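# Sort capped tubes from a tray into two racks

## Task

Take the tubes from the tray and sort them by the coloured dot on each cap: tubes with an orange dot go into the blue rack, tubes with a white dot go into the green rack. Each tube must be pushed fully down into its slot. No tube may touch the floor, or the task fails. The bottles in the tray must finish upright inside it. The tray must finish resting on the work bench with none of it hanging past the edge. One or both robots may be used. At the end the robots must release everything and back away; nothing counts as done if only a robot is holding it there. No robot may topple or be left leaning, or the task fails.

## Robot and tools

Robots: two identical Hello Robot Stretch 4 units, r1 and r2. Each has an omni-wheel base, a lift on a mast, a telescoping arm reaching forward, a three-joint wrist (yaw, pitch, roll) and a two-finger gripper with bendable steel fingers. Each carries four cameras: <name>_head_camera, <name>_head_left_camera, <name>_head_right_camera and <name>_wrist_camera. The robots are about 1.6 m tall; the base rim lies within 0.23 m of the base origin. Pressing two robots together hard fails the run, and once bases touch, even millimetres more of driving is a hard press. Nothing in the state reports robot-robot contact, so judge spacing from images, lidar_m and wrist_depth_mm. Carrying one load with both robots is risky: their travel can differ by about 3 cm per metre.

Frames: each robot reports in its own base frame (origin on the floor under the base centre, x forward, y left, z up). hand_pose is the point between the open fingertips, in this frame, and may be printed slightly wrong. Odometry frame is the base frame at scene start; base_odometry counts wheel turns, so slip shows as travel. Heading is positive left, -3.142 to 3.142.

execute_actions(actions, cameras): actions is a list holding one action or none (empty list = just report state and images). The action is an object keyed "r1" and/or "r2". Per robot you may give "base", "joints", or both, plus optional "pace" and "contact_limits"; or only {"end_of_arm": "enable_torque"} to revive wrist/gripper motors that shut off. All motions start together.
- base: exactly one relative move from where the base last measured itself: {"translate_m": d} straight, forward positive, -2 to 2 m; {"strafe_m": d} sideways, left positive, -2 to 2 m; {"rotate_rad": d} turn in place, counter-clockwise positive, -3.2 to 3.2.
- joints: absolute targets by name. lift_m 0 to 1.2 m; arm_m 0 to 0.55 m extension; wrist_yaw_rad -1.134 to 4.276 (0 forward, positive left, 3.14 stowed back, above 3.4 the arm may block); wrist_pitch_rad -1.117 to 4.259 (0 level, 1.57 pointing down); wrist_roll_rad -1.117 to 4.259 (positive is clockwise seen from behind); gripper_m -0.038 to 0.141 m fingertip gap (below 0 fingers press together). Tolerances: lift and arm ±0.004, yaw and roll ±0.02, pitch ±0.05, gripper ±0.004. Out-of-range joint targets are clipped and noted; any other bad value or unknown key rejects the whole call.
- pace: "slow", "default", "fast", "max" (base up to 0.1/0.3/0.4/0.6 m/s and 1/2/3/4 rad/s; lower when lift is high).
- contact_limits: {"arm_m": x}, 0 lightest to 0.75 hardest, default 0.5.
cameras: list of names, or "all"/null for all, [] for none. Each action is capped at 15 s. Unstated joints or robots may keep pushing toward old targets. If a result reports a stop, later motion calls in the same reply are skipped.

wait(seconds): 0 to 10 s, commands nothing, returns state and images. zoom_image(camera, region=[x0,y0,x1,y1]) gives a finer view of a camera's latest full image, region at most 504x504 px. read_manual(section="licences") returns licence text only. finished_scene(scene) ends scene 1 or 2 irreversibly and reports success; the next scene's task arrives in its result. Replying with no tool call ends everything.

Reading results: base_status/joint_status per motion: "done" (base: wheels turned the commanded amount, slip possible), "off_target", "contact_stop_at_<key>" (part went slack; a slack lift can sink under load, slack wheels may roll), "limit_stop_at_<name>" (e.g. own_body, tilt above 6 degrees, which disables lift, arm and wheels), "time_out", "torque_fault" (wrist motor went limp; send enable_torque). on_its_own lists uncommanded things; "held at" is a target, not a position. lidar_m: 12 distances, sector 1 ahead then counter-clockwise (4 left, 7 behind, 10 right); "-" is nothing or closer than 0.25 m; misses clear objects and thin legs. wrist_depth_mm: 7x7 grid of depths, 100 to 2000 mm. turned_by_wheels vs turned_by_imu differing by over 0.1 rad means a bump or slip. base_tilt in degrees (forward/right positive, fixed offset up to 1.5). motor_effort in percent, peak in brackets; the gripper_m effort rising clearly is the best sign of a firm grip.

Gripping: command a gap smaller than the object; smaller squeezes harder and pulls it toward the wrist. Fingertips pressed on a surface below can jam; lift up. To unfold at scene start send lift_m 0.4 with wrist_yaw_rad 0. Self-collision stops are likely with pitch below -0.2 combined with strong roll.

Avoid: dropping tubes to the floor, knocking bottles over, pushing the tray off the bench, driving or turning with over 1 kg held and arm_m above 0.2 (tip risk, worse at fast paces), hard steady pushes with a high gripper, and a level gripper holding over about 2 kg (torque fault). Loose objects may occasionally be nudged by outside pushes.

Each tool is called after "Emit:" by a JSON object that holds its "method" and its "body".

## Session

I'll start by looking at the scene.

Emit:
{"method": "execute_actions", "body": {"actions": []}}

Scene clock: 0.00 s.
r1.base_odometry: x=+0.000 y=+0.000 heading=+0.000 (m, m, rad; r1's odometry frame)
r1.turned_by_wheels: +0.000 (rad since the last result)
r1.turned_by_imu: +0.000 (rad since the last result)
r1.base_tilt: forward=+0.9 right=-0.1 (deg)
r1.lidar_m: 4.14 1.31 1.37 1.98 2.27 0.97 0.72 0.70 0.73 1.05 3.33 3.70
r1.base_status: not commanded
r1.joint_positions: lift_m=+0.121 arm_m=+0.000 wrist_yaw_rad=+3.195 wrist_pitch_rad=-0.010 wrist_roll_rad=+0.004 gripper_m=+0.057
r1.joint_status: not commanded
r1.motor_effort: lift_m=+17 arm_m=-1 wrist_yaw_rad=+0 wrist_pitch_rad=-7 wrist_roll_rad=-2 gripper_m=+2 wheel_0=+0 wheel_1=+0 wheel_2=+0 (%)
r1.hand_pose: x=-0.1214 y=+0.0719 z=+0.3021 quat_wxyz=(-0.027, +0.005, +0.002, +1.000) (m; r1's base frame)
r1.wrist_depth_mm: - 144 197 946 1042 1182 1336 / - - 140 917 1042 1160 1308 / - - 138 931 1025 1160 1336 / - 114 139 917 1025 1138 1308 / 164 141 820 904 1008 1138 1308 / 204 750 788 891 960 1098 1229 / 203 732 750 842 778 866 904
r2.base_odometry: x=+0.000 y=+0.000 heading=+0.000 (m, m, rad; r2's odometry frame)
r2.turned_by_wheels: +0.000 (rad since the last result)
r2.turned_by_imu: +0.000 (rad since the last result)
r2.base_tilt: forward=+0.2 right=-0.2 (deg)
r2.lidar_m: 2.05 3.03 3.75 3.87 1.36 1.52 - 1.39 0.86 0.78 0.80 1.00
r2.base_status: not commanded
r2.joint_positions: lift_m=+0.187 arm_m=+0.001 wrist_yaw_rad=+3.126 wrist_pitch_rad=+0.003 wrist_roll_rad=+0.002 gripper_m=+0.057
r2.joint_status: not commanded
r2.motor_effort: lift_m=+19 arm_m=+0 wrist_yaw_rad=+1 wrist_pitch_rad=-7 wrist_roll_rad=+1 gripper_m=-2 wheel_0=+0 wheel_1=+0 wheel_2=+0 (%)
r2.hand_pose: x=-0.1148 y=+0.0918 z=+0.3641 quat_wxyz=(+0.008, -0.001, +0.001, +1.000) (m; r2's base frame)
r2.wrist_depth_mm: - 135 - - - - - / - 126 197 - - - - / - 130 192 - - - - / 134 138 - - - - - / 1708 - - - - - - / 1205 1255 197 1308 199 1281 1366 / 866 809 891 131 891 842 891
pictures: r1_head_camera, r1_head_left_camera, r1_head_right_camera, r1_wrist_camera, r2_head_camera, r2_head_left_camera, r2_head_right_camera, r2_wrist_camera
Images, in order (width x height): r1_head_camera 420x560, r1_head_left_camera 420x672, r1_head_right_camera 420x672, r1_wrist_camera 616x392, r2_head_camera 420x560, r2_head_left_camera 420x672, r2_head_right_camera 420x672, r2_wrist_camera 616x392.

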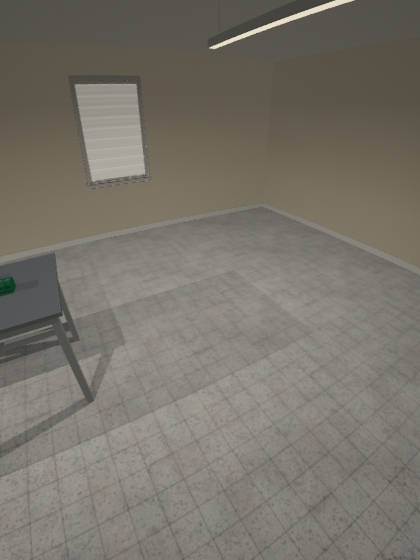

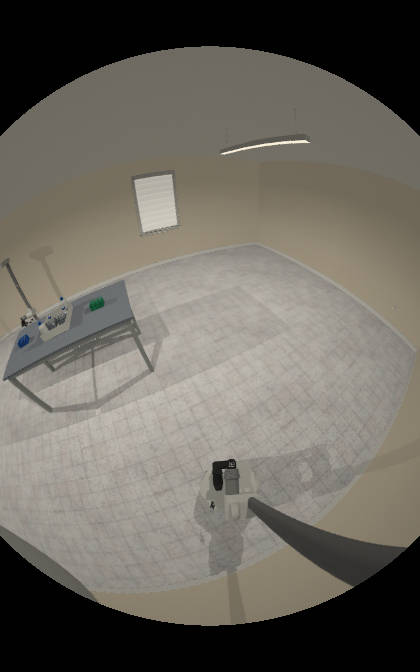

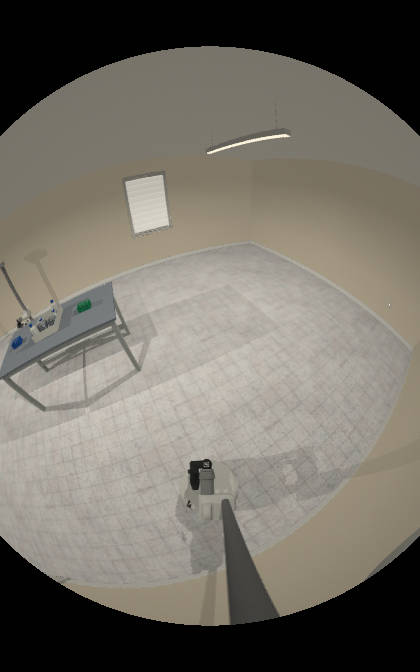

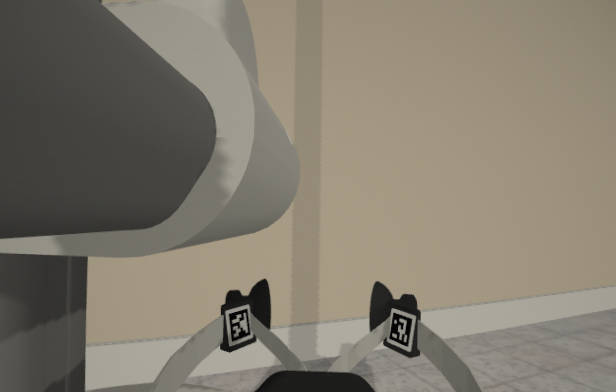

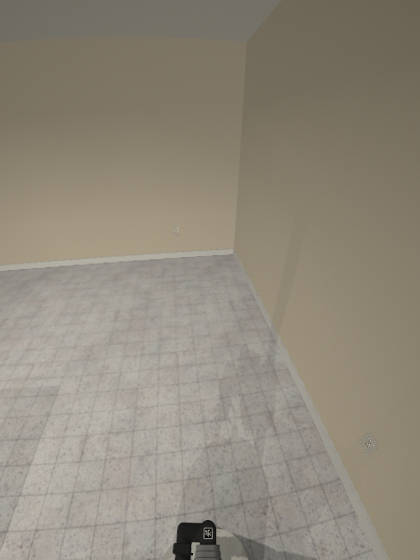

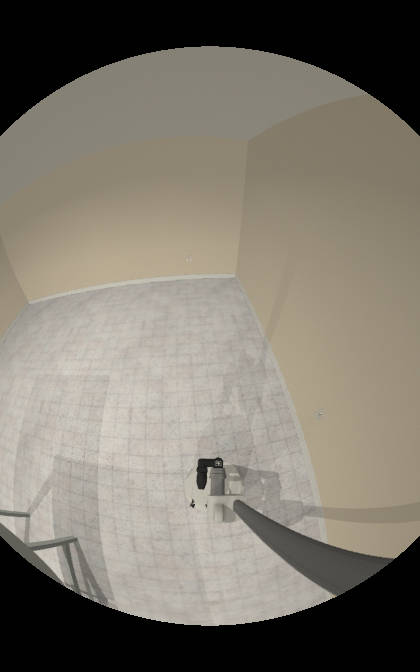

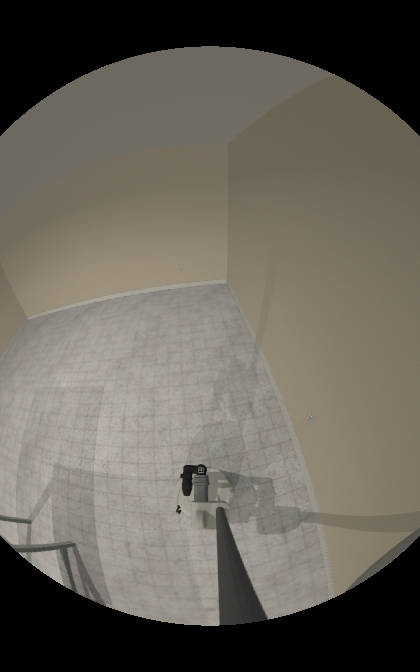

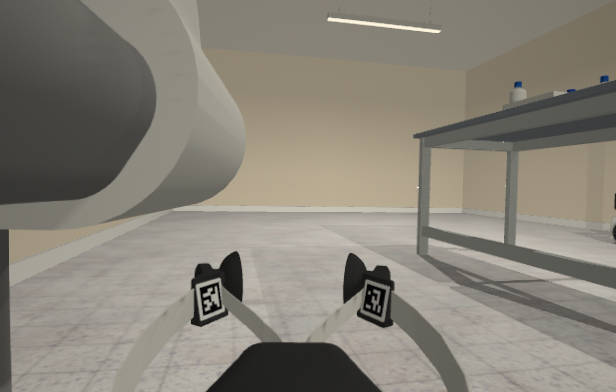

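Emit:
{"method": "zoom_image", "body": {"camera": "r1_head_left_camera", "region": [0, 240, 170, 420]}}

Region (0, 240, 170, 420) of r1_head_left_camera's 420x672 image, scaled by 2.800, with more detail than that image has.

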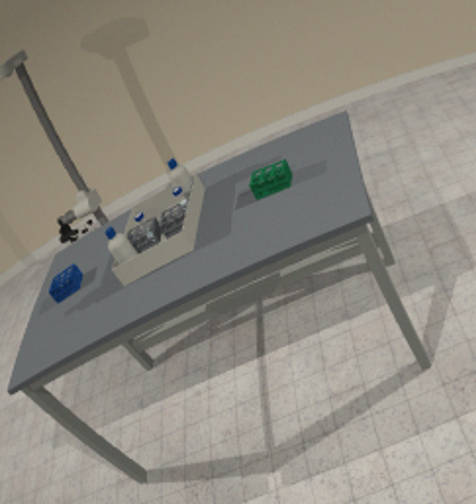

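Emit:
{"method": "execute_actions", "body": {"actions": [{"r1": {"base": {"rotate_rad": 1.0}, "joints": {"lift_m": 0.4, "wrist_yaw_rad": 0}, "pace": "fast"}, "r2": {"base": {"rotate_rad": 2.3}, "joints": {"lift_m": 0.4, "wrist_yaw_rad": 0}, "pace": "fast"}}], "cameras": ["r1_head_camera", "r2_head_camera", "r1_head_left_camera", "r2_head_left_camera"]}}

Scene clock: 3.43 s.
r1.base_odometry: x=+0.000 y=+0.000 heading=+1.000 (m, m, rad; r1's odometry frame)
r1.turned_by_wheels: +1.000 (rad since the last result)
r1.turned_by_imu: +1.005 (rad since the last result)
r1.base_tilt: forward=+0.9 right=+0.0 (deg)
r1.lidar_m: 1.33 1.90 2.63 1.01 0.73 0.68 0.73 1.02 2.80 3.65 4.15 1.29
r1.base_status: done
r1.joint_positions: lift_m=+0.400 arm_m=+0.000 wrist_yaw_rad=+0.000 wrist_pitch_rad=-0.010 wrist_roll_rad=+0.004 gripper_m=+0.057
r1.joint_status: all done
r1.motor_effort: lift_m=+20(24) arm_m=-1(1) wrist_yaw_rad=-2(6) wrist_pitch_rad=-8(7) wrist_roll_rad=-2(1) gripper_m=-3(1) wheel_0=-2(9) wheel_1=-1(7) wheel_2=-1(9) (%)
r1.hand_pose: x=+0.4598 y=-0.0873 z=+0.5810 quat_wxyz=(+1.000, +0.002, -0.005, +0.000) (m; r1's base frame)
r1.wrist_depth_mm: - - - - - - - / - - - - - - - / - - - - - - - / - - - 1499 1182 1060 - / - - - - - - - / - - 1921 - 1661 1983 - / 1464 1464 1308 1499 1366 1397 1661
r2.base_odometry: x=+0.000 y=+0.000 heading=+2.300 (m, m, rad; r2's odometry frame)
r2.turned_by_wheels: +2.300 (rad since the last result)
r2.turned_by_imu: +2.332 (rad since the last result)
r2.base_tilt: forward=+0.3 right=-0.2 (deg)
r2.lidar_m: 1.34 1.86 2.45 1.07 0.79 0.77 0.83 1.20 3.00 3.20 4.02 1.90
r2.base_status: done
r2.joint_positions: lift_m=+0.400 arm_m=+0.001 wrist_yaw_rad=+0.000 wrist_pitch_rad=+0.003 wrist_roll_rad=+0.002 gripper_m=+0.057
r2.joint_status: all done
r2.motor_effort: lift_m=+21(20) arm_m=+0(0) wrist_yaw_rad=+0(5) wrist_pitch_rad=-6(7) wrist_roll_rad=+1(1) gripper_m=-3(4) wheel_0=+1(8) wheel_1=+2(9) wheel_2=+2(10) (%)
r2.hand_pose: x=+0.4608 y=-0.0873 z=+0.5772 quat_wxyz=(+1.000, +0.001, +0.001, +0.000) (m; r2's base frame)
r2.wrist_depth_mm: - - - - - - - / - - - - - - - / - - 1618 - - - - / - - - - - - - / - - - - - - - / 1756 1661 198 1205 200 1863 1921 / 1255 1182 1281 131 1308 1229 1336
pictures: r1_head_camera, r1_head_left_camera, r2_head_camera, r2_head_left_camera
Images, in order (width x height): r1_head_camera 420x560, r1_head_left_camera 420x672, r2_head_camera 420x560, r2_head_left_camera 420x672.

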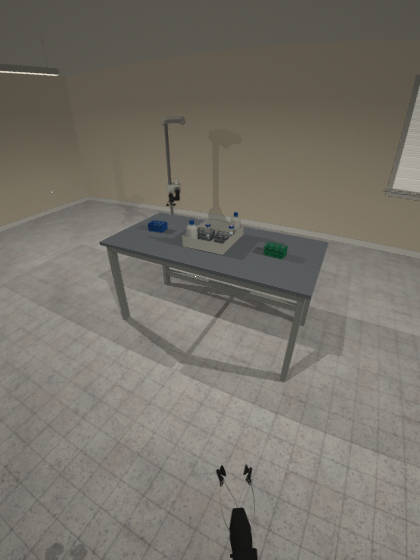

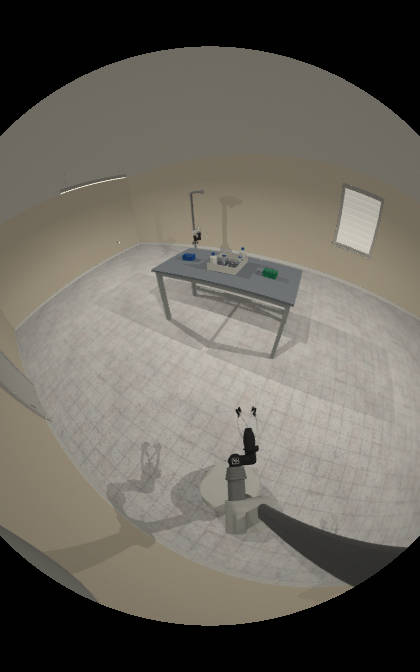

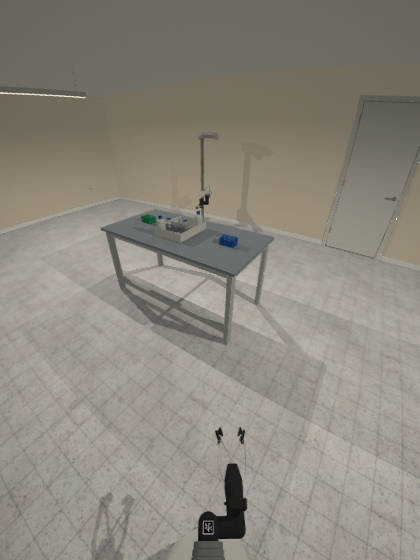

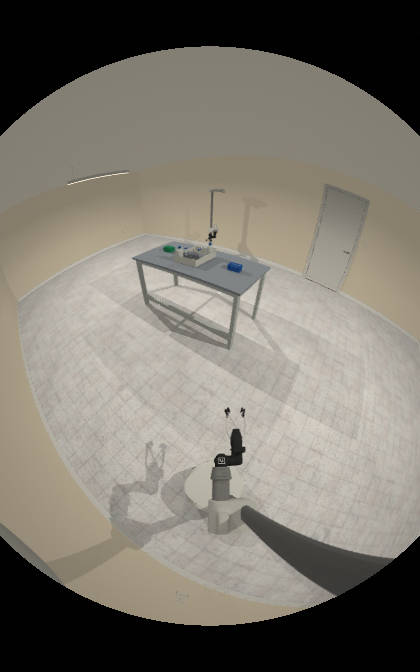

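Emit:
{"method": "zoom_image", "body": {"camera": "r1_head_camera", "region": [90, 190, 340, 390]}}

Emit:
{"method": "zoom_image", "body": {"camera": "r2_head_camera", "region": [90, 190, 290, 350]}}

Region (90, 190, 340, 390) of r1_head_camera's 420x560 image, scaled by 2.016, with more detail than that image has; it fills the top 403 rows of this view, and the rest is white.

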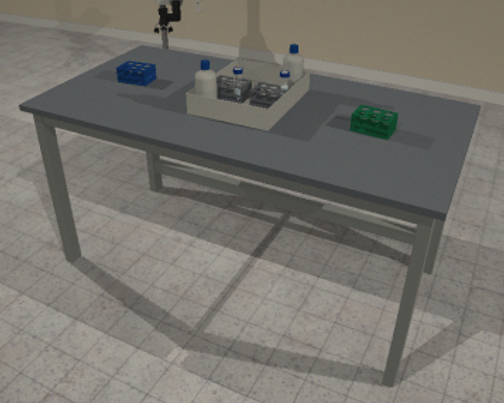

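Region (90, 190, 290, 350) of r2_head_camera's 420x560 image, scaled by 2.520, with more detail than that image has; it fills the top 403 rows of this view, and the rest is white.

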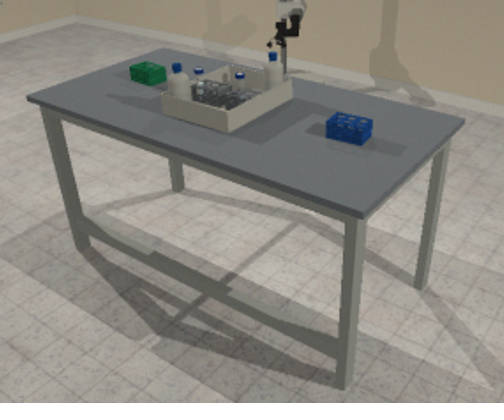

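Emit:
{"method": "execute_actions", "body": {"actions": [{"r1": {"base": {"rotate_rad": 0.18}, "pace": "max"}, "r2": {"base": {"rotate_rad": 0.36}, "pace": "max"}}], "cameras": []}}

Emit:
{"method": "execute_actions", "body": {"actions": [{"r1": {"base": {"translate_m": 1.2}, "joints": {"lift_m": 1.15, "wrist_pitch_rad": 1.57, "gripper_m": 0.08}, "pace": "max"}, "r2": {"base": {"translate_m": 1.62}, "joints": {"lift_m": 1.15, "wrist_pitch_rad": 1.57, "gripper_m": 0.08}, "pace": "max"}}], "cameras": []}}

Emit:
{"method": "execute_actions", "body": {"actions": [{"r1": {"base": {"rotate_rad": -0.67}, "pace": "max"}, "r2": {"base": {"rotate_rad": -0.95}, "pace": "max"}}], "cameras": ["r1_head_camera", "r2_head_camera", "r1_wrist_camera", "r2_wrist_camera"]}}

Scene clock: 15.97 s.
r1.base_odometry: x=+0.000 y=+0.000 heading=+1.180 (m, m, rad; r1's odometry frame)
r1.turned_by_wheels: +0.180 (rad since the last result)
r1.turned_by_imu: +0.181 (rad since the last result)
r1.base_tilt: forward=+0.9 right=-0.1 (deg)
r1.lidar_m: 1.46 5.25 1.65 0.87 0.71 0.67 0.78 1.26 3.50 3.92 4.06 1.30
r1.base_status: done
r1.joint_positions: lift_m=+0.400 arm_m=+0.000 wrist_yaw_rad=+0.000 wrist_pitch_rad=-0.010 wrist_roll_rad=+0.004 gripper_m=+0.057
r1.joint_status: not commanded
r1.motor_effort: lift_m=+20(21) arm_m=-1(1) wrist_yaw_rad=+0(3) wrist_pitch_rad=-7(8) wrist_roll_rad=-1(1) gripper_m=-3(1) wheel_0=+1(7) wheel_1=+1(11) wheel_2=+2(9) (%)
r1.hand_pose: x=+0.4598 y=-0.0873 z=+0.5810 quat_wxyz=(+1.000, +0.002, -0.005, +0.000) (m; r1's base frame)
r1.wrist_depth_mm: - - - - - - - / - - - - - - - / - - - - - - - / - - - - 1430 1078 931 / - - - - - - - / - - 1921 - 1863 - - / 1464 1499 1281 1537 1397 1499 1430
r2.base_odometry: x=+0.000 y=+0.000 heading=+2.661 (m, m, rad; r2's odometry frame)
r2.turned_by_wheels: +0.360 (rad since the last result)
r2.turned_by_imu: +0.365 (rad since the last result)
r2.base_tilt: forward=+0.2 right=-0.2 (deg)
r2.lidar_m: 1.54 4.75 1.25 0.84 0.77 0.79 1.03 2.33 3.06 3.93 3.91 1.33
r2.base_status: done
r2.joint_positions: lift_m=+0.400 arm_m=+0.001 wrist_yaw_rad=+0.000 wrist_pitch_rad=+0.003 wrist_roll_rad=+0.002 gripper_m=+0.057
r2.joint_status: not commanded
r2.motor_effort: lift_m=+21(20) arm_m=+0(0) wrist_yaw_rad=+2(1) wrist_pitch_rad=-7(7) wrist_roll_rad=+1(0) gripper_m=-3(5) wheel_0=+0(7) wheel_1=+1(6) wheel_2=+1(9) (%)
r2.hand_pose: x=+0.4608 y=-0.0874 z=+0.5772 quat_wxyz=(+1.000, +0.001, +0.001, +0.000) (m; r2's base frame)
r2.wrist_depth_mm: - - - - - - - / - - - - - - - / - - - - 1618 - - / - - - - - - - / - - - - - - - / 1808 1863 198 1708 199 1808 1863 / 1255 1182 1255 131 1308 1042 1336
pictures: none
No camera images: the call's "cameras" was empty. Leave "cameras" out to get every camera's image.

Scene clock: 20.53 s.
r1.base_odometry: x=+0.457 y=+1.110 heading=+1.180 (m, m, rad; r1's odometry frame)
r1.turned_by_wheels: +0.000 (rad since the last result)
r1.turned_by_imu: +0.004 (rad since the last result)
r1.base_tilt: forward=+1.1 right=+0.0 (deg)
r1.lidar_m: 0.43 0.70 3.71 1.91 1.63 1.61 1.82 2.93 4.30 0.47 0.38 0.37
r1.base_status: done
r1.joint_positions: lift_m=+1.150 arm_m=+0.000 wrist_yaw_rad=+0.000 wrist_pitch_rad=+1.570 wrist_roll_rad=+0.004 gripper_m=+0.080
r1.joint_status: all done
r1.motor_effort: lift_m=+19(22) arm_m=-1(1) wrist_yaw_rad=-1(0) wrist_pitch_rad=+1(8) wrist_roll_rad=-2(2) gripper_m=-2(1) wheel_0=+2(6) wheel_1=+1(11) wheel_2=+2(17) (%)
r1.hand_pose: x=+0.1716 y=-0.0874 z=+1.0396 quat_wxyz=(+0.707, +0.001, +0.707, -0.001) (m; r1's base frame)
r1.wrist_depth_mm: 1336 1308 1336 517 508 504 452 / 1366 1308 1281 1281 508 500 496 / 1308 1308 1308 1308 1281 496 496 / 1336 1308 1308 1281 1229 500 488 / 1308 1281 1308 1042 1255 1255 488 / 1308 1336 220 1042 1060 1255 1205 / 1281 1281 1281 699 1229 1229 1229
r2.base_odometry: x=-1.436 y=+0.750 heading=+2.660 (m, m, rad; r2's odometry frame)
r2.turned_by_wheels: +0.000 (rad since the last result)
r2.turned_by_imu: -0.008 (rad since the last result)
r2.base_tilt: forward=+0.2 right=-0.2 (deg)
r2.lidar_m: 0.33 0.74 2.71 1.88 1.71 1.77 2.29 4.31 0.41 0.26 0.25 0.26
r2.base_status: done
r2.joint_positions: lift_m=+1.150 arm_m=+0.001 wrist_yaw_rad=+0.000 wrist_pitch_rad=+1.570 wrist_roll_rad=+0.002 gripper_m=+0.080
r2.joint_status: all done
r2.motor_effort: lift_m=+19(19) arm_m=+0(0) wrist_yaw_rad=+1(3) wrist_pitch_rad=+0(2) wrist_roll_rad=+1(0) gripper_m=-3(3) wheel_0=-2(7) wheel_1=-2(6) wheel_2=+1(13) (%)
r2.hand_pose: x=+0.1725 y=-0.0874 z=+1.0397 quat_wxyz=(+0.707, +0.001, +0.707, -0.001) (m; r2's base frame)
r2.wrist_depth_mm: 1229 1229 1229 492 500 368 449 / 1205 1229 1229 500 504 480 512 / 1229 1229 1229 1078 504 508 512 / 1229 1229 1229 1229 504 508 508 / 1229 1229 1025 1078 512 517 517 / 1229 1255 202 1060 200 521 521 / 1229 1255 1255 135 1255 517 525
pictures: none
No camera images: the call's "cameras" was empty. Leave "cameras" out to get every camera's image.

Scene clock: 22.63 s.
r1.base_odometry: x=+0.457 y=+1.110 heading=+0.511 (m, m, rad; r1's odometry frame)
r1.turned_by_wheels: -0.669 (rad since the last result)
r1.turned_by_imu: -0.674 (rad since the last result)
r1.base_tilt: forward=+0.9 right=-0.1 (deg)
r1.lidar_m: 0.37 0.39 0.56 4.45 2.17 1.67 1.61 1.69 2.39 4.29 0.52 0.39
r1.base_status: done
r1.joint_positions: lift_m=+1.150 arm_m=+0.000 wrist_yaw_rad=+0.000 wrist_pitch_rad=+1.570 wrist_roll_rad=+0.004 gripper_m=+0.080
r1.joint_status: not commanded
r1.motor_effort: lift_m=+19(19) arm_m=-1(1) wrist_yaw_rad=-1(0) wrist_pitch_rad=+0(1) wrist_roll_rad=-2(2) gripper_m=-2(2) wheel_0=+3(5) wheel_1=+3(7) wheel_2=+2(7) (%)
r1.hand_pose: x=+0.1716 y=-0.0874 z=+1.0396 quat_wxyz=(+0.707, +0.001, +0.707, -0.001) (m; r1's base frame)
r1.wrist_depth_mm: 530 525 521 512 508 504 500 / 535 525 517 517 504 496 496 / 1336 1308 1308 1281 1255 1255 1255 / 1308 1308 1281 1281 1281 1255 1255 / 1308 1308 1281 1042 1281 1229 1255 / 1308 1308 219 1060 1060 1229 1205 / 1308 1308 1255 691 1229 1205 1229
r2.base_odometry: x=-1.436 y=+0.749 heading=+1.711 (m, m, rad; r2's odometry frame)
r2.turned_by_wheels: -0.950 (rad since the last result)
r2.turned_by_imu: -0.963 (rad since the last result)
r2.base_tilt: forward=+0.3 right=-0.2 (deg)
r2.lidar_m: 0.25 0.25 0.36 4.41 2.43 1.82 1.73 1.81 2.46 4.32 0.38 0.25
r2.base_status: done
r2.joint_positions: lift_m=+1.150 arm_m=+0.001 wrist_yaw_rad=+0.000 wrist_pitch_rad=+1.570 wrist_roll_rad=+0.002 gripper_m=+0.080
r2.joint_status: not commanded
r2.motor_effort: lift_m=+19(19) arm_m=+0(0) wrist_yaw_rad=+1(1) wrist_pitch_rad=-1(1) wrist_roll_rad=+1(1) gripper_m=-2(1) wheel_0=+1(4) wheel_1=+2(5) wheel_2=+0(5) (%)
r2.hand_pose: x=+0.1725 y=-0.0874 z=+1.0397 quat_wxyz=(+0.707, +0.001, +0.707, -0.001) (m; r2's base frame)
r2.wrist_depth_mm: 484 488 488 496 500 500 508 / 484 488 496 500 504 504 512 / 492 492 496 500 500 512 512 / 1229 1229 1281 1229 1255 1255 1255 / 1229 1255 1042 1060 1281 1281 1308 / 1229 1255 202 1060 200 1255 1281 / 1205 1255 1255 135 1255 1281 1308
pictures: r1_head_camera, r1_wrist_camera, r2_head_camera, r2_wrist_camera
camera_calibration (this result's frames):
r1_wrist_camera: T_world_to_cam=[[0.0413288, -0.998923, -0.0211021, -0.0705078], [-0.998401, -0.0404738, -0.0394512, 0.275126], [0.0385547, 0.0226989, -0.998999, 1.25635], [0, 0, 0, 1]] pos_world=[0.229162, -0.0878142, 1.26446]
r2_wrist_camera: T_world_to_cam=[[0.00837694, -0.998727, 0.0497353, -0.156633], [-0.999714, -0.00724996, 0.022797, 0.198917], [-0.0224075, -0.0499121, -0.998502, 1.26359], [0, 0, 0, 1]] pos_world=[0.228486, -0.0919226, 1.26496]
Images, in order (width x height): r1_head_camera 420x560, r1_wrist_camera 616x392, r2_head_camera 420x560, r2_wrist_camera 616x392.

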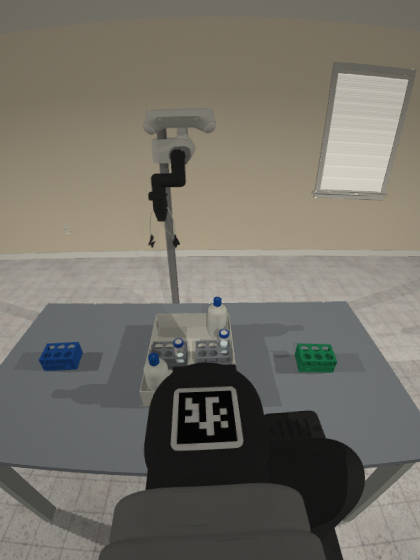

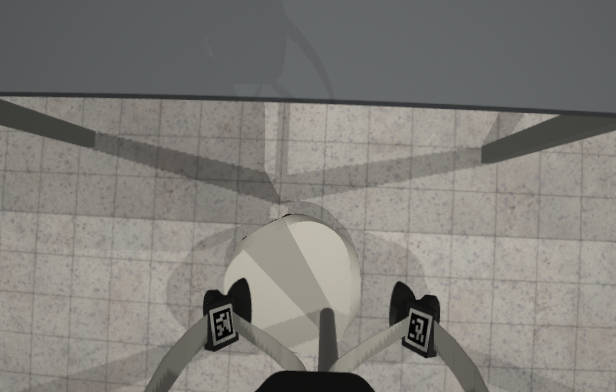

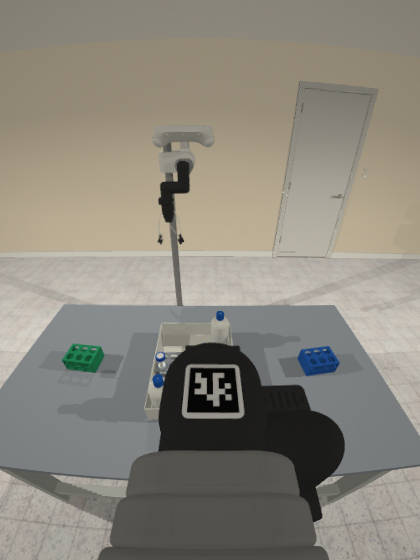

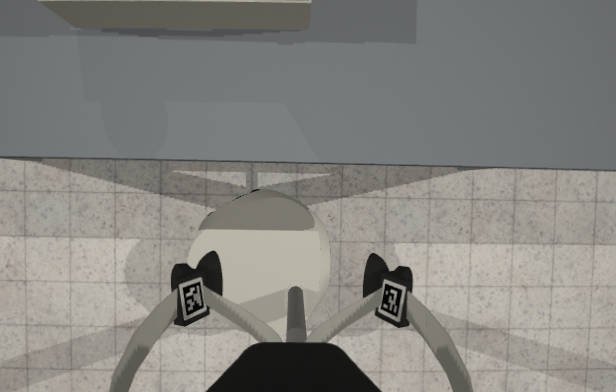

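Emit:
{"method": "zoom_image", "body": {"camera": "r1_head_camera", "region": [130, 290, 250, 410]}}

Emit:
{"method": "zoom_image", "body": {"camera": "r2_head_camera", "region": [130, 300, 250, 420]}}

Region (130, 290, 250, 410) of r1_head_camera's 420x560 image, scaled by 4.200, with more detail than that image has.

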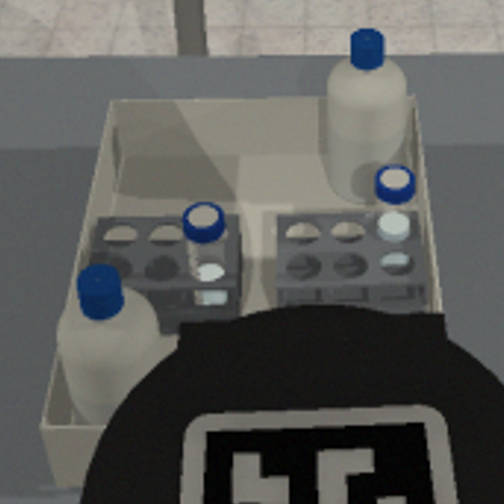

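Region (130, 300, 250, 420) of r2_head_camera's 420x560 image, scaled by 4.200, with more detail than that image has.

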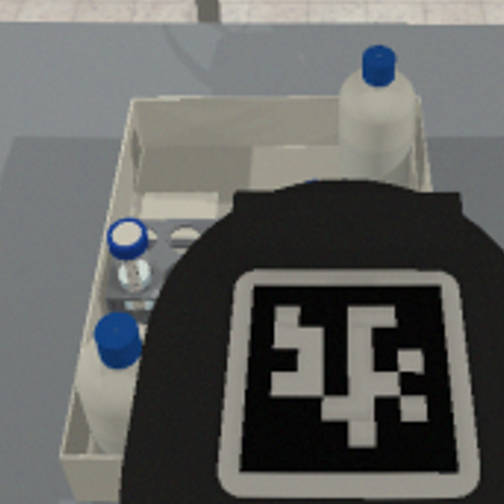

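Emit:
{"method": "execute_actions", "body": {"actions": [{"r1": {"base": {"strafe_m": 0.175}, "joints": {"arm_m": 0.43, "gripper_m": 0.07}, "pace": "fast"}, "r2": {"base": {"strafe_m": 0.247}, "joints": {"arm_m": 0.40, "gripper_m": 0.07}, "pace": "fast"}}], "cameras": ["r1_wrist_camera", "r2_wrist_camera"]}}

Scene clock: 35.53 s.
r1.base_odometry: x=+0.371 y=+1.262 heading=+0.511 (m, m, rad; r1's odometry frame)
r1.turned_by_wheels: +0.000 (rad since the last result)
r1.turned_by_imu: -0.001 (rad since the last result)
r1.base_tilt: forward=+1.0 right=-0.2 (deg)
r1.lidar_m: 0.38 0.41 0.58 4.28 2.15 1.65 1.59 1.68 2.39 4.48 0.53 0.40
r1.base_status: done
r1.joint_positions: lift_m=+1.150 arm_m=+0.429 wrist_yaw_rad=+0.000 wrist_pitch_rad=+1.570 wrist_roll_rad=+0.004 gripper_m=+0.070
r1.joint_status: all done
r1.motor_effort: lift_m=+19(19) arm_m=+5(7) wrist_yaw_rad=-1(0) wrist_pitch_rad=-1(2) wrist_roll_rad=-1(2) gripper_m=-3(0) wheel_0=-1(12) wheel_1=+0(10) wheel_2=+0(2) (%)
r1.hand_pose: x=+0.6003 y=-0.0874 z=+1.0396 quat_wxyz=(+0.707, +0.001, +0.707, -0.001) (m; r1's base frame)
r1.wrist_depth_mm: 530 521 521 508 500 500 496 / 521 517 517 449 473 439 496 / 521 517 512 500 492 492 488 / 521 512 508 500 496 492 488 / 517 517 504 500 492 492 488 / 517 504 215 500 492 488 480 / 508 508 500 496 488 484 480
r2.base_odometry: x=-1.681 y=+0.715 heading=+1.711 (m, m, rad; r2's odometry frame)
r2.turned_by_wheels: +0.000 (rad since the last result)
r2.turned_by_imu: -0.001 (rad since the last result)
r2.base_tilt: forward=+0.3 right=-0.2 (deg)
r2.lidar_m: 0.25 0.26 0.35 4.17 2.47 1.81 1.72 1.79 2.47 4.57 0.37 0.25
r2.base_status: done
r2.joint_positions: lift_m=+1.150 arm_m=+0.399 wrist_yaw_rad=+0.000 wrist_pitch_rad=+1.570 wrist_roll_rad=+0.002 gripper_m=+0.070
r2.joint_status: all done
r2.motor_effort: lift_m=+20(19) arm_m=+8(9) wrist_yaw_rad=+0(0) wrist_pitch_rad=+0(0) wrist_roll_rad=+1(1) gripper_m=-2(0) wheel_0=+1(8) wheel_1=-2(6) wheel_2=+0(0) (%)
r2.hand_pose: x=+0.5698 y=-0.0874 z=+1.0397 quat_wxyz=(+0.707, +0.000, +0.707, +0.000) (m; r2's base frame)
r2.wrist_depth_mm: 484 484 492 492 496 430 508 / 488 488 492 492 500 394 508 / 480 488 496 496 500 508 512 / 488 492 496 442 455 449 512 / 492 492 504 504 504 504 517 / 492 496 196 382 205 504 521 / 496 496 504 135 512 517 525
pictures: r1_wrist_camera, r2_wrist_camera
camera_calibration (this result's frames):
r1_wrist_camera: T_world_to_cam=[[0.0415193, -0.998915, -0.0210975, -0.0883454], [-0.998389, -0.0406619, -0.0395635, 0.703268], [0.0386627, 0.0227062, -0.998994, 1.23975], [0, 0, 0, 1]] pos_world=[0.657871, -0.0878033, 1.26447]
r2_wrist_camera: T_world_to_cam=[[0.00866623, -0.998725, 0.0497381, -0.160129], [-0.999719, -0.00755515, 0.0224833, 0.596445], [-0.0220788, -0.0499189, -0.998509, 1.27232], [0, 0, 0, 1]] pos_world=[0.625756, -0.0919055, 1.26497]
Images, in order (width x height): r1_wrist_camera 616x392, r2_wrist_camera 616x392.

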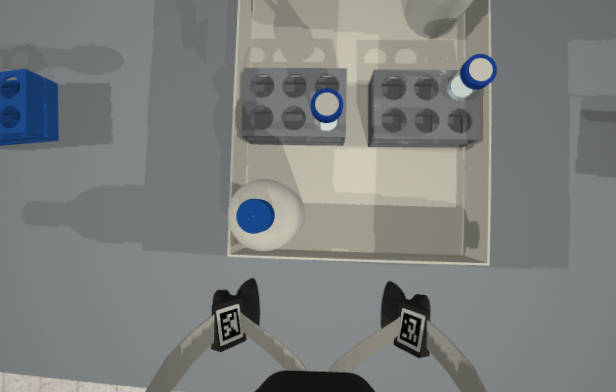

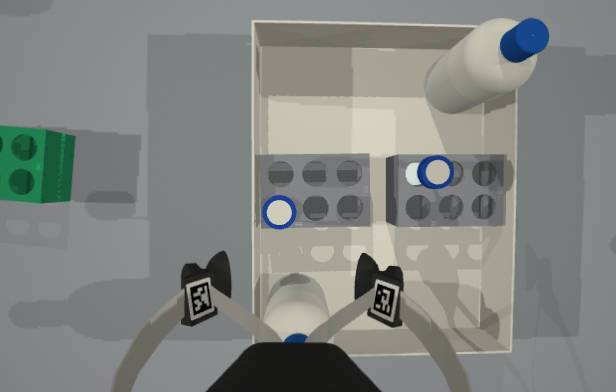

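Emit:
{"method": "execute_actions", "body": {"actions": [{"r1": {"base": {"translate_m": 0.14}, "joints": {"arm_m": 0.461}, "pace": "fast"}, "r2": {"base": {"strafe_m": 0.009}, "joints": {"arm_m": 0.427, "lift_m": 1.05}, "pace": "fast"}}], "cameras": ["r1_wrist_camera", "r2_wrist_camera"]}}

Scene clock: 43.57 s.
r1.base_odometry: x=+0.493 y=+1.331 heading=+0.511 (m, m, rad; r1's odometry frame)
r1.turned_by_wheels: +0.000 (rad since the last result)
r1.turned_by_imu: +0.000 (rad since the last result)
r1.base_tilt: forward=+1.2 right=-0.1 (deg)
r1.lidar_m: 0.25 0.26 0.38 4.27 2.35 1.79 1.75 1.85 2.61 0.84 0.36 0.25
r1.base_status: done
r1.joint_positions: lift_m=+1.150 arm_m=+0.460 wrist_yaw_rad=+0.000 wrist_pitch_rad=+1.570 wrist_roll_rad=+0.004 gripper_m=+0.070
r1.joint_status: all done
r1.motor_effort: lift_m=+19(19) arm_m=+5(7) wrist_yaw_rad=-1(1) wrist_pitch_rad=-1(3) wrist_roll_rad=-1(1) gripper_m=-2(1) wheel_0=+1(9) wheel_1=+3(4) wheel_2=+2(7) (%)
r1.hand_pose: x=+0.6313 y=-0.0874 z=+1.0396 quat_wxyz=(+0.707, +0.001, +0.707, -0.001) (m; r1's base frame)
r1.wrist_depth_mm: 530 525 517 512 508 504 496 / 525 521 512 504 500 492 492 / 521 517 512 504 500 442 492 / 517 517 508 496 496 492 492 / 517 512 508 439 462 430 319 / 512 512 215 492 492 488 484 / 512 504 357 375 466 462 480
r2.base_odometry: x=-1.690 y=+0.714 heading=+1.711 (m, m, rad; r2's odometry frame)
r2.turned_by_wheels: +0.000 (rad since the last result)
r2.turned_by_imu: +0.000 (rad since the last result)
r2.base_tilt: forward=+0.2 right=-0.2 (deg)
r2.lidar_m: 0.25 0.26 0.37 4.14 2.46 1.80 1.71 1.79 2.48 4.58 0.36 0.26
r2.base_status: done
r2.joint_positions: lift_m=+1.050 arm_m=+0.426 wrist_yaw_rad=+0.000 wrist_pitch_rad=+1.570 wrist_roll_rad=+0.002 gripper_m=+0.070
r2.joint_status: all done
r2.motor_effort: lift_m=+17(21) arm_m=+8(7) wrist_yaw_rad=+1(1) wrist_pitch_rad=-1(1) wrist_roll_rad=+1(1) gripper_m=-3(1) wheel_0=+2(8) wheel_1=+0(9) wheel_2=+0(1) (%)
r2.hand_pose: x=+0.5967 y=-0.0874 z=+0.9399 quat_wxyz=(+0.707, +0.001, +0.707, -0.001) (m; r2's base frame)
r2.wrist_depth_mm: 387 389 392 368 366 362 270 / 387 392 394 397 397 359 282 / 389 394 399 397 399 402 370 / 389 394 397 343 389 343 353 / 394 397 399 340 353 377 373 / 397 397 196 402 205 413 373 / 397 399 404 134 413 413 387
pictures: r1_wrist_camera, r2_wrist_camera
camera_calibration (this result's frames):
r1_wrist_camera: T_world_to_cam=[[0.0413323, -0.998923, -0.0211023, -0.0895086], [-0.998402, -0.0404774, -0.039446, 0.734084], [0.0385493, 0.022699, -0.998999, 1.23863], [0, 0, 0, 1]] pos_world=[0.688862, -0.087814, 1.26446]
r2_wrist_camera: T_world_to_cam=[[0.00853447, -0.998726, 0.0497354, -0.155317], [-0.999713, -0.00740756, 0.0227985, 0.625273], [-0.022401, -0.0499157, -0.998502, 1.17346], [0, 0, 0, 1]] pos_world=[0.652705, -0.0919138, 1.16517]
Images, in order (width x height): r1_wrist_camera 616x392, r2_wrist_camera 616x392.

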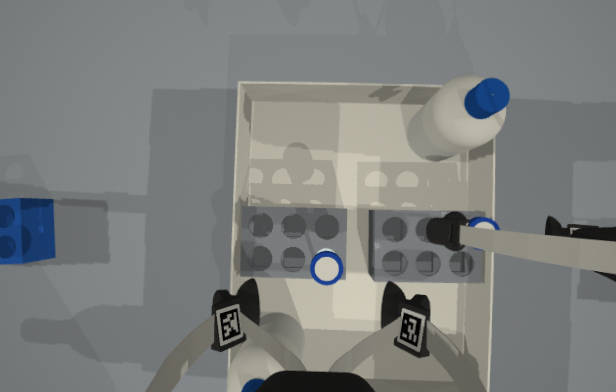

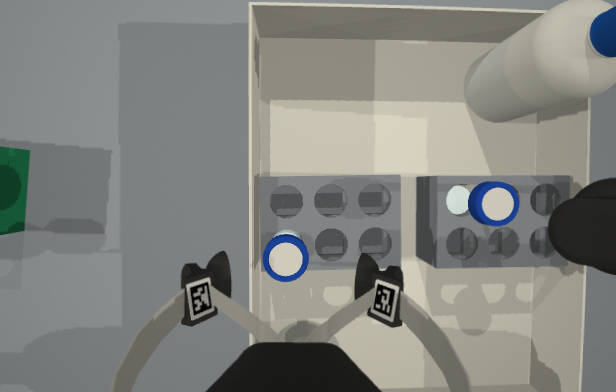

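Emit:
{"method": "execute_actions", "body": {"actions": [{"r1": {"base": {"strafe_m": -0.008}, "joints": {"lift_m": 1.05}, "pace": "fast"}, "r2": {"base": {"strafe_m": 0.005}, "joints": {"lift_m": 0.978}, "pace": "default"}}], "cameras": ["r1_wrist_camera", "r2_wrist_camera"]}}

Scene clock: 47.97 s.
r1.base_odometry: x=+0.497 y=+1.324 heading=+0.511 (m, m, rad; r1's odometry frame)
r1.turned_by_wheels: +0.000 (rad since the last result)
r1.turned_by_imu: -0.001 (rad since the last result)
r1.base_tilt: forward=+1.0 right=-0.1 (deg)
r1.lidar_m: 0.25 0.26 0.37 4.29 2.35 1.78 1.75 1.86 2.61 0.84 0.34 0.25
r1.base_status: done
r1.joint_positions: lift_m=+1.050 arm_m=+0.460 wrist_yaw_rad=+0.000 wrist_pitch_rad=+1.570 wrist_roll_rad=+0.004 gripper_m=+0.070
r1.joint_status: all done
r1.motor_effort: lift_m=+14(17) arm_m=+5(4) wrist_yaw_rad=-2(0) wrist_pitch_rad=+0(2) wrist_roll_rad=-1(2) gripper_m=-1(2) wheel_0=+0(10) wheel_1=-1(8) wheel_2=+0(1) (%)
r1.hand_pose: x=+0.6313 y=-0.0874 z=+0.9400 quat_wxyz=(+0.707, +0.001, +0.707, -0.001) (m; r1's base frame)
r1.wrist_depth_mm: 421 418 413 410 407 402 220 / 421 415 407 404 402 258 394 / 421 413 407 402 399 340 394 / 418 415 404 399 394 392 389 / 415 410 373 392 362 283 270 / 413 407 215 394 330 359 387 / 410 404 315 368 387 349 384
r2.base_odometry: x=-1.695 y=+0.713 heading=+1.711 (m, m, rad; r2's odometry frame)
r2.turned_by_wheels: +0.000 (rad since the last result)
r2.turned_by_imu: +0.000 (rad since the last result)
r2.base_tilt: forward=+0.2 right=-0.2 (deg)
r2.lidar_m: 0.25 0.26 0.37 4.14 2.45 1.81 1.72 1.81 2.44 4.59 0.35 0.25
r2.base_status: done
r2.joint_positions: lift_m=+0.978 arm_m=+0.426 wrist_yaw_rad=+0.000 wrist_pitch_rad=+1.570 wrist_roll_rad=+0.002 gripper_m=+0.070
r2.joint_status: all done
r2.motor_effort: lift_m=+16(15) arm_m=+8(8) wrist_yaw_rad=+0(0) wrist_pitch_rad=-1(1) wrist_roll_rad=+1(1) gripper_m=-1(1) wheel_0=-1(4) wheel_1=-1(6) wheel_2=+0(1) (%)
r2.hand_pose: x=+0.5967 y=-0.0874 z=+0.8679 quat_wxyz=(+0.707, +0.001, +0.707, -0.001) (m; r2's base frame)
r2.wrist_depth_mm: 317 322 324 324 324 330 272 / 319 320 324 325 325 330 287 / 320 325 325 327 329 332 336 / 322 325 329 322 271 289 156 / 325 327 329 268 273 289 276 / 327 327 196 209 205 338 340 / 325 329 332 135 338 342 342
pictures: r1_wrist_camera, r2_wrist_camera
camera_calibration (this result's frames):
r1_wrist_camera: T_world_to_cam=[[0.0413316, -0.998923, -0.0211033, -0.0916095], [-0.998402, -0.0404772, -0.0394239, 0.730134], [0.0385272, 0.022699, -0.999, 1.13913], [0, 0, 0, 1]] pos_world=[0.688866, -0.087814, 1.16484]
r2_wrist_camera: T_world_to_cam=[[0.00853437, -0.998726, 0.0497354, -0.151739], [-0.999713, -0.00740747, 0.0227984, 0.626917], [-0.0224009, -0.0499157, -0.998502, 1.10161], [0, 0, 0, 1]] pos_world=[0.652709, -0.0919138, 1.09321]
Images, in order (width x height): r1_wrist_camera 616x392, r2_wrist_camera 616x392.

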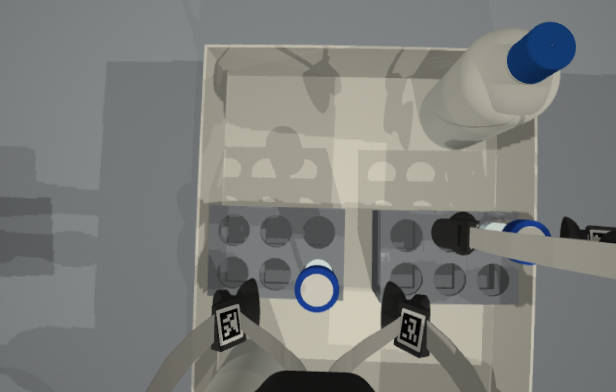

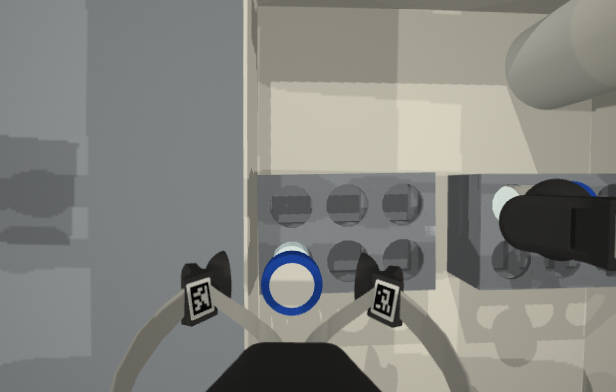

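Emit:
{"method": "execute_actions", "body": {"actions": [{"r1": {"base": {"strafe_m": 0.004}, "joints": {"lift_m": 0.978, "arm_m": 0.456}, "pace": "default"}, "r2": {"joints": {"gripper_m": 0.012}, "pace": "default"}}], "cameras": ["r1_wrist_camera", "r2_wrist_camera"]}}

Scene clock: 50.57 s.
r1.base_odometry: x=+0.495 y=+1.327 heading=+0.511 (m, m, rad; r1's odometry frame)
r1.turned_by_wheels: +0.000 (rad since the last result)
r1.turned_by_imu: +0.000 (rad since the last result)
r1.base_tilt: forward=+1.1 right=-0.1 (deg)
r1.lidar_m: 0.25 0.25 0.39 4.27 2.37 1.79 1.75 1.86 2.59 0.82 0.34 0.26
r1.base_status: done
r1.joint_positions: lift_m=+0.978 arm_m=+0.457 wrist_yaw_rad=+0.000 wrist_pitch_rad=+1.570 wrist_roll_rad=+0.004 gripper_m=+0.070
r1.joint_status: all done
r1.motor_effort: lift_m=+13(13) arm_m=-6(6) wrist_yaw_rad=+0(2) wrist_pitch_rad=+1(0) wrist_roll_rad=-1(2) gripper_m=-1(3) wheel_0=+1(8) wheel_1=-2(7) wheel_2=+0(3) (%)
r1.hand_pose: x=+0.6280 y=-0.0874 z=+0.8680 quat_wxyz=(+0.707, +0.001, +0.707, -0.001) (m; r1's base frame)
r1.wrist_depth_mm: 345 342 293 300 294 258 187 / 343 340 332 332 327 257 206 / 343 340 332 332 327 322 298 / 342 338 306 329 325 322 289 / 340 336 271 267 317 262 204 / 338 332 214 204 260 266 268 / 334 332 300 315 317 314 287
r2.base_odometry: x=-1.695 y=+0.713 heading=+1.711 (m, m, rad; r2's odometry frame)
r2.turned_by_wheels: +0.000 (rad since the last result)
r2.turned_by_imu: +0.000 (rad since the last result)
r2.base_tilt: forward=+0.3 right=-0.2 (deg)
r2.lidar_m: 0.25 0.25 0.37 4.14 2.46 1.79 1.72 1.81 2.44 4.59 0.38 0.26
r2.base_status: not commanded
r2.joint_positions: lift_m=+0.978 arm_m=+0.426 wrist_yaw_rad=+0.000 wrist_pitch_rad=+1.570 wrist_roll_rad=+0.002 gripper_m=+0.012
r2.joint_status: all done
r2.motor_effort: lift_m=+16(16) arm_m=+8(7) wrist_yaw_rad=+0(1) wrist_pitch_rad=-1(1) wrist_roll_rad=+1(1) gripper_m=-11(14) wheel_0=-1(1) wheel_1=-1(1) wheel_2=+0(0) (%)
r2.hand_pose: x=+0.5967 y=-0.0874 z=+0.8679 quat_wxyz=(+0.707, +0.001, +0.707, -0.001) (m; r2's base frame)
r2.wrist_depth_mm: 317 322 322 324 325 327 272 / 319 320 324 325 329 330 289 / 320 324 325 325 329 330 334 / 324 325 327 322 272 222 213 / 324 327 329 268 272 306 279 / 325 329 191 202 193 336 340 / 329 329 329 131 334 338 342
pictures: r1_wrist_camera, r2_wrist_camera
camera_calibration (this result's frames):
r1_wrist_camera: T_world_to_cam=[[0.0413187, -0.998923, -0.0211068, -0.0929827], [-0.998406, -0.0404661, -0.0393382, 0.723989], [0.0384417, 0.0226986, -0.999003, 1.06743], [0, 0, 0, 1]] pos_world=[0.685643, -0.0878147, 1.09288]
r2_wrist_camera: T_world_to_cam=[[0.00853456, -0.998726, 0.0497354, -0.151739], [-0.999713, -0.00740765, 0.0227986, 0.626917], [-0.0224011, -0.0499157, -0.998502, 1.10161], [0, 0, 0, 1]] pos_world=[0.65271, -0.0919138, 1.09321]
Images, in order (width x height): r1_wrist_camera 616x392, r2_wrist_camera 616x392.

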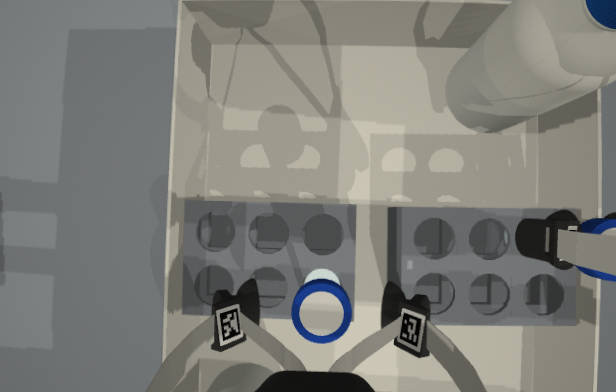

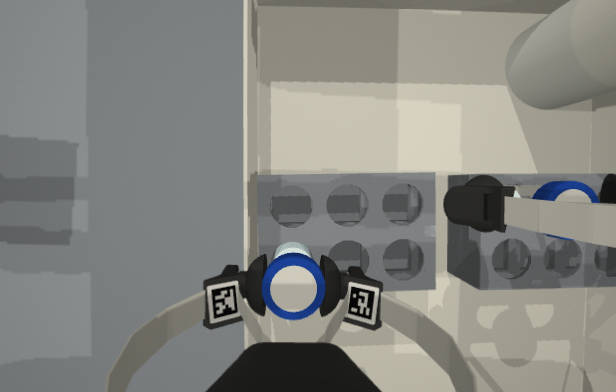

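Emit:
{"method": "execute_actions", "body": {"actions": [{"r1": {"joints": {"gripper_m": 0.012}, "pace": "default"}, "r2": {"joints": {"lift_m": 1.08}, "pace": "default"}}], "cameras": ["r1_wrist_camera", "r2_wrist_camera"]}}

Scene clock: 53.17 s.
r1.base_odometry: x=+0.495 y=+1.327 heading=+0.511 (m, m, rad; r1's odometry frame)
r1.turned_by_wheels: +0.000 (rad since the last result)
r1.turned_by_imu: +0.000 (rad since the last result)
r1.base_tilt: forward=+1.1 right=-0.1 (deg)
r1.lidar_m: 0.25 0.27 0.38 4.28 2.36 1.79 1.74 1.85 2.60 0.85 0.36 0.25
r1.base_status: not commanded
r1.joint_positions: lift_m=+0.978 arm_m=+0.457 wrist_yaw_rad=+0.000 wrist_pitch_rad=+1.570 wrist_roll_rad=+0.004 gripper_m=+0.012
r1.joint_status: all done
r1.motor_effort: lift_m=+13(14) arm_m=-5(5) wrist_yaw_rad=+0(2) wrist_pitch_rad=+0(0) wrist_roll_rad=-2(2) gripper_m=-12(11) wheel_0=+1(1) wheel_1=-2(2) wheel_2=+0(0) (%)
r1.hand_pose: x=+0.6280 y=-0.0874 z=+0.8680 quat_wxyz=(+0.707, +0.001, +0.707, -0.001) (m; r1's base frame)
r1.wrist_depth_mm: 345 342 291 300 296 258 186 / 345 342 332 329 327 257 206 / 345 340 332 329 325 322 297 / 342 340 304 327 325 320 289 / 342 334 271 266 319 262 258 / 338 332 268 196 260 265 268 / 336 332 285 322 319 315 287
r2.base_odometry: x=-1.695 y=+0.713 heading=+1.711 (m, m, rad; r2's odometry frame)
r2.turned_by_wheels: +0.000 (rad since the last result)
r2.turned_by_imu: +0.000 (rad since the last result)
r2.base_tilt: forward=+0.2 right=-0.2 (deg)
r2.lidar_m: 0.25 0.26 0.36 4.14 2.50 1.79 1.73 1.82 2.45 4.56 0.37 0.25
r2.base_status: not commanded
r2.joint_positions: lift_m=+1.080 arm_m=+0.426 wrist_yaw_rad=+0.000 wrist_pitch_rad=+1.570 wrist_roll_rad=+0.002 gripper_m=+0.012
r2.joint_status: all done
r2.motor_effort: lift_m=+21(22) arm_m=+7(8) wrist_yaw_rad=+0(2) wrist_pitch_rad=-1(1) wrist_roll_rad=+1(1) gripper_m=-12(10) wheel_0=-1(1) wheel_1=-1(1) wheel_2=+0(0) (%)
r2.hand_pose: x=+0.5967 y=-0.0874 z=+0.9695 quat_wxyz=(+0.707, +0.001, +0.707, -0.001) (m; r2's base frame)
r2.wrist_depth_mm: 415 418 421 424 427 424 297 / 415 418 427 424 427 368 298 / 418 421 424 424 433 436 418 / 418 424 430 375 402 307 291 / 421 427 427 370 424 433 402 / 424 430 190 202 193 439 418 / 424 430 433 131 439 436 415
pictures: r1_wrist_camera, r2_wrist_camera
camera_calibration (this result's frames):
r1_wrist_camera: T_world_to_cam=[[0.041319, -0.998923, -0.0211068, -0.0929829], [-0.998406, -0.0404664, -0.039338, 0.723988], [0.0384416, 0.0226986, -0.999003, 1.06743], [0, 0, 0, 1]] pos_world=[0.685642, -0.0878147, 1.09288]
r2_wrist_camera: T_world_to_cam=[[0.00853443, -0.998726, 0.0497354, -0.156792], [-0.999713, -0.00740752, 0.0227985, 0.624604], [-0.022401, -0.0499157, -0.998502, 1.20305], [0, 0, 0, 1]] pos_world=[0.652712, -0.0919138, 1.19481]
Images, in order (width x height): r1_wrist_camera 616x392, r2_wrist_camera 616x392.

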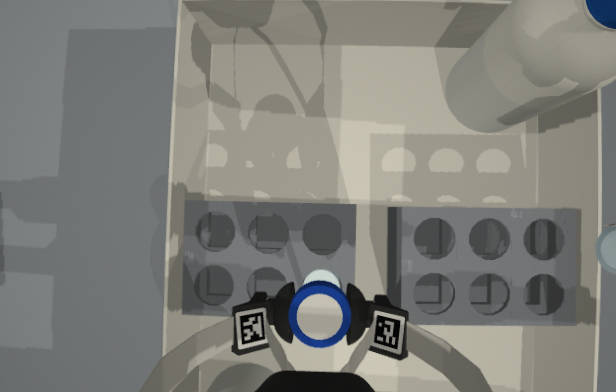

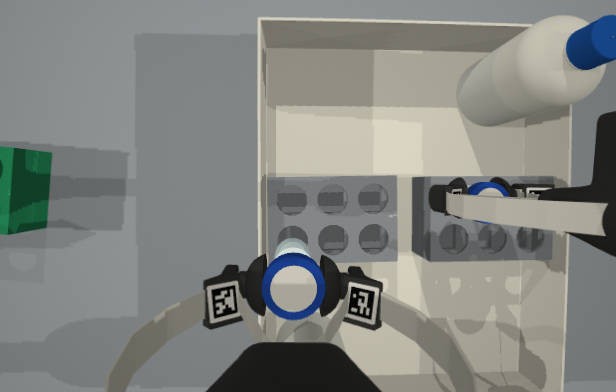

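Emit:
{"method": "execute_actions", "body": {"actions": [{"r1": {"joints": {"lift_m": 1.08}, "pace": "default"}, "r2": {"base": {"strafe_m": 0.34}, "joints": {"arm_m": 0.453}, "pace": "default"}}], "cameras": ["r1_wrist_camera", "r2_wrist_camera"]}}

Scene clock: 56.80 s.
r1.base_odometry: x=+0.495 y=+1.327 heading=+0.511 (m, m, rad; r1's odometry frame)
r1.turned_by_wheels: +0.000 (rad since the last result)
r1.turned_by_imu: -0.001 (rad since the last result)
r1.base_tilt: forward=+1.0 right=-0.1 (deg)
r1.lidar_m: 0.25 0.26 0.37 4.28 2.35 1.80 1.74 1.85 2.58 0.86 0.37 0.26
r1.base_status: not commanded
r1.joint_positions: lift_m=+1.080 arm_m=+0.457 wrist_yaw_rad=+0.000 wrist_pitch_rad=+1.570 wrist_roll_rad=+0.004 gripper_m=+0.012
r1.joint_status: all done
r1.motor_effort: lift_m=+21(21) arm_m=-5(5) wrist_yaw_rad=+0(2) wrist_pitch_rad=-1(0) wrist_roll_rad=-2(2) gripper_m=-13(12) wheel_0=+1(0) wheel_1=-2(2) wheel_2=+0(0) (%)
r1.hand_pose: x=+0.6280 y=-0.0874 z=+0.9694 quat_wxyz=(+0.707, +0.001, +0.707, -0.001) (m; r1's base frame)
r1.wrist_depth_mm: 452 452 442 442 436 430 424 / 449 445 439 433 424 283 424 / 449 442 436 430 427 362 421 / 449 442 430 427 427 399 418 / 442 439 427 370 418 362 418 / 439 439 392 196 362 415 415 / 439 433 298 340 418 379 413
r2.base_odometry: x=-2.032 y=+0.666 heading=+1.711 (m, m, rad; r2's odometry frame)
r2.turned_by_wheels: +0.000 (rad since the last result)
r2.turned_by_imu: -0.001 (rad since the last result)
r2.base_tilt: forward=+0.3 right=-0.2 (deg)
r2.lidar_m: 0.25 0.25 3.95 3.80 2.47 1.78 1.71 1.80 2.45 1.02 0.35 0.26
r2.base_status: done
r2.joint_positions: lift_m=+1.080 arm_m=+0.452 wrist_yaw_rad=+0.000 wrist_pitch_rad=+1.570 wrist_roll_rad=+0.002 gripper_m=+0.012
r2.joint_status: all done
r2.motor_effort: lift_m=+21(21) arm_m=+7(9) wrist_yaw_rad=+0(1) wrist_pitch_rad=+0(2) wrist_roll_rad=+1(1) gripper_m=-11(13) wheel_0=+2(9) wheel_1=+1(7) wheel_2=-1(1) (%)
r2.hand_pose: x=+0.6227 y=-0.0874 z=+0.9696 quat_wxyz=(+0.707, +0.001, +0.707, -0.001) (m; r2's base frame)
r2.wrist_depth_mm: 413 418 424 427 427 433 439 / 418 421 421 427 433 436 439 / 421 421 427 430 436 439 430 / 421 424 427 424 433 439 427 / 424 427 427 373 436 442 427 / 424 427 190 202 193 442 430 / 427 430 430 131 445 442 424
pictures: r1_wrist_camera, r2_wrist_camera
camera_calibration (this result's frames):
r1_wrist_camera: T_world_to_cam=[[0.0413188, -0.998923, -0.0211068, -0.0908418], [-0.998406, -0.0404662, -0.0393383, 0.727976], [0.0384418, 0.0226986, -0.999003, 1.16876], [0, 0, 0, 1]] pos_world=[0.68564, -0.0878147, 1.19431]
r2_wrist_camera: T_world_to_cam=[[0.00852145, -0.998726, 0.0497356, -0.157007], [-0.999713, -0.00739548, 0.0227795, 0.650616], [-0.0223827, -0.0499154, -0.998503, 1.20366], [0, 0, 0, 1]] pos_world=[0.678708, -0.0919145, 1.19485]
Images, in order (width x height): r1_wrist_camera 616x392, r2_wrist_camera 616x392.

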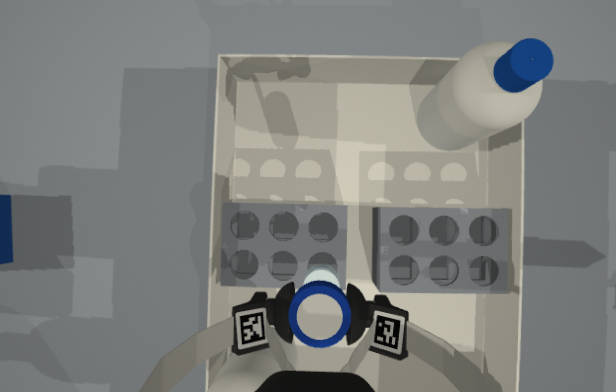

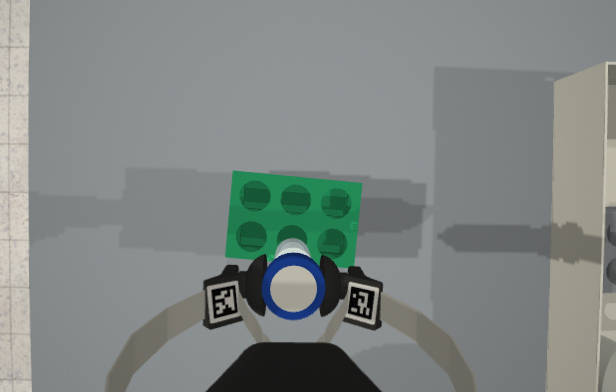

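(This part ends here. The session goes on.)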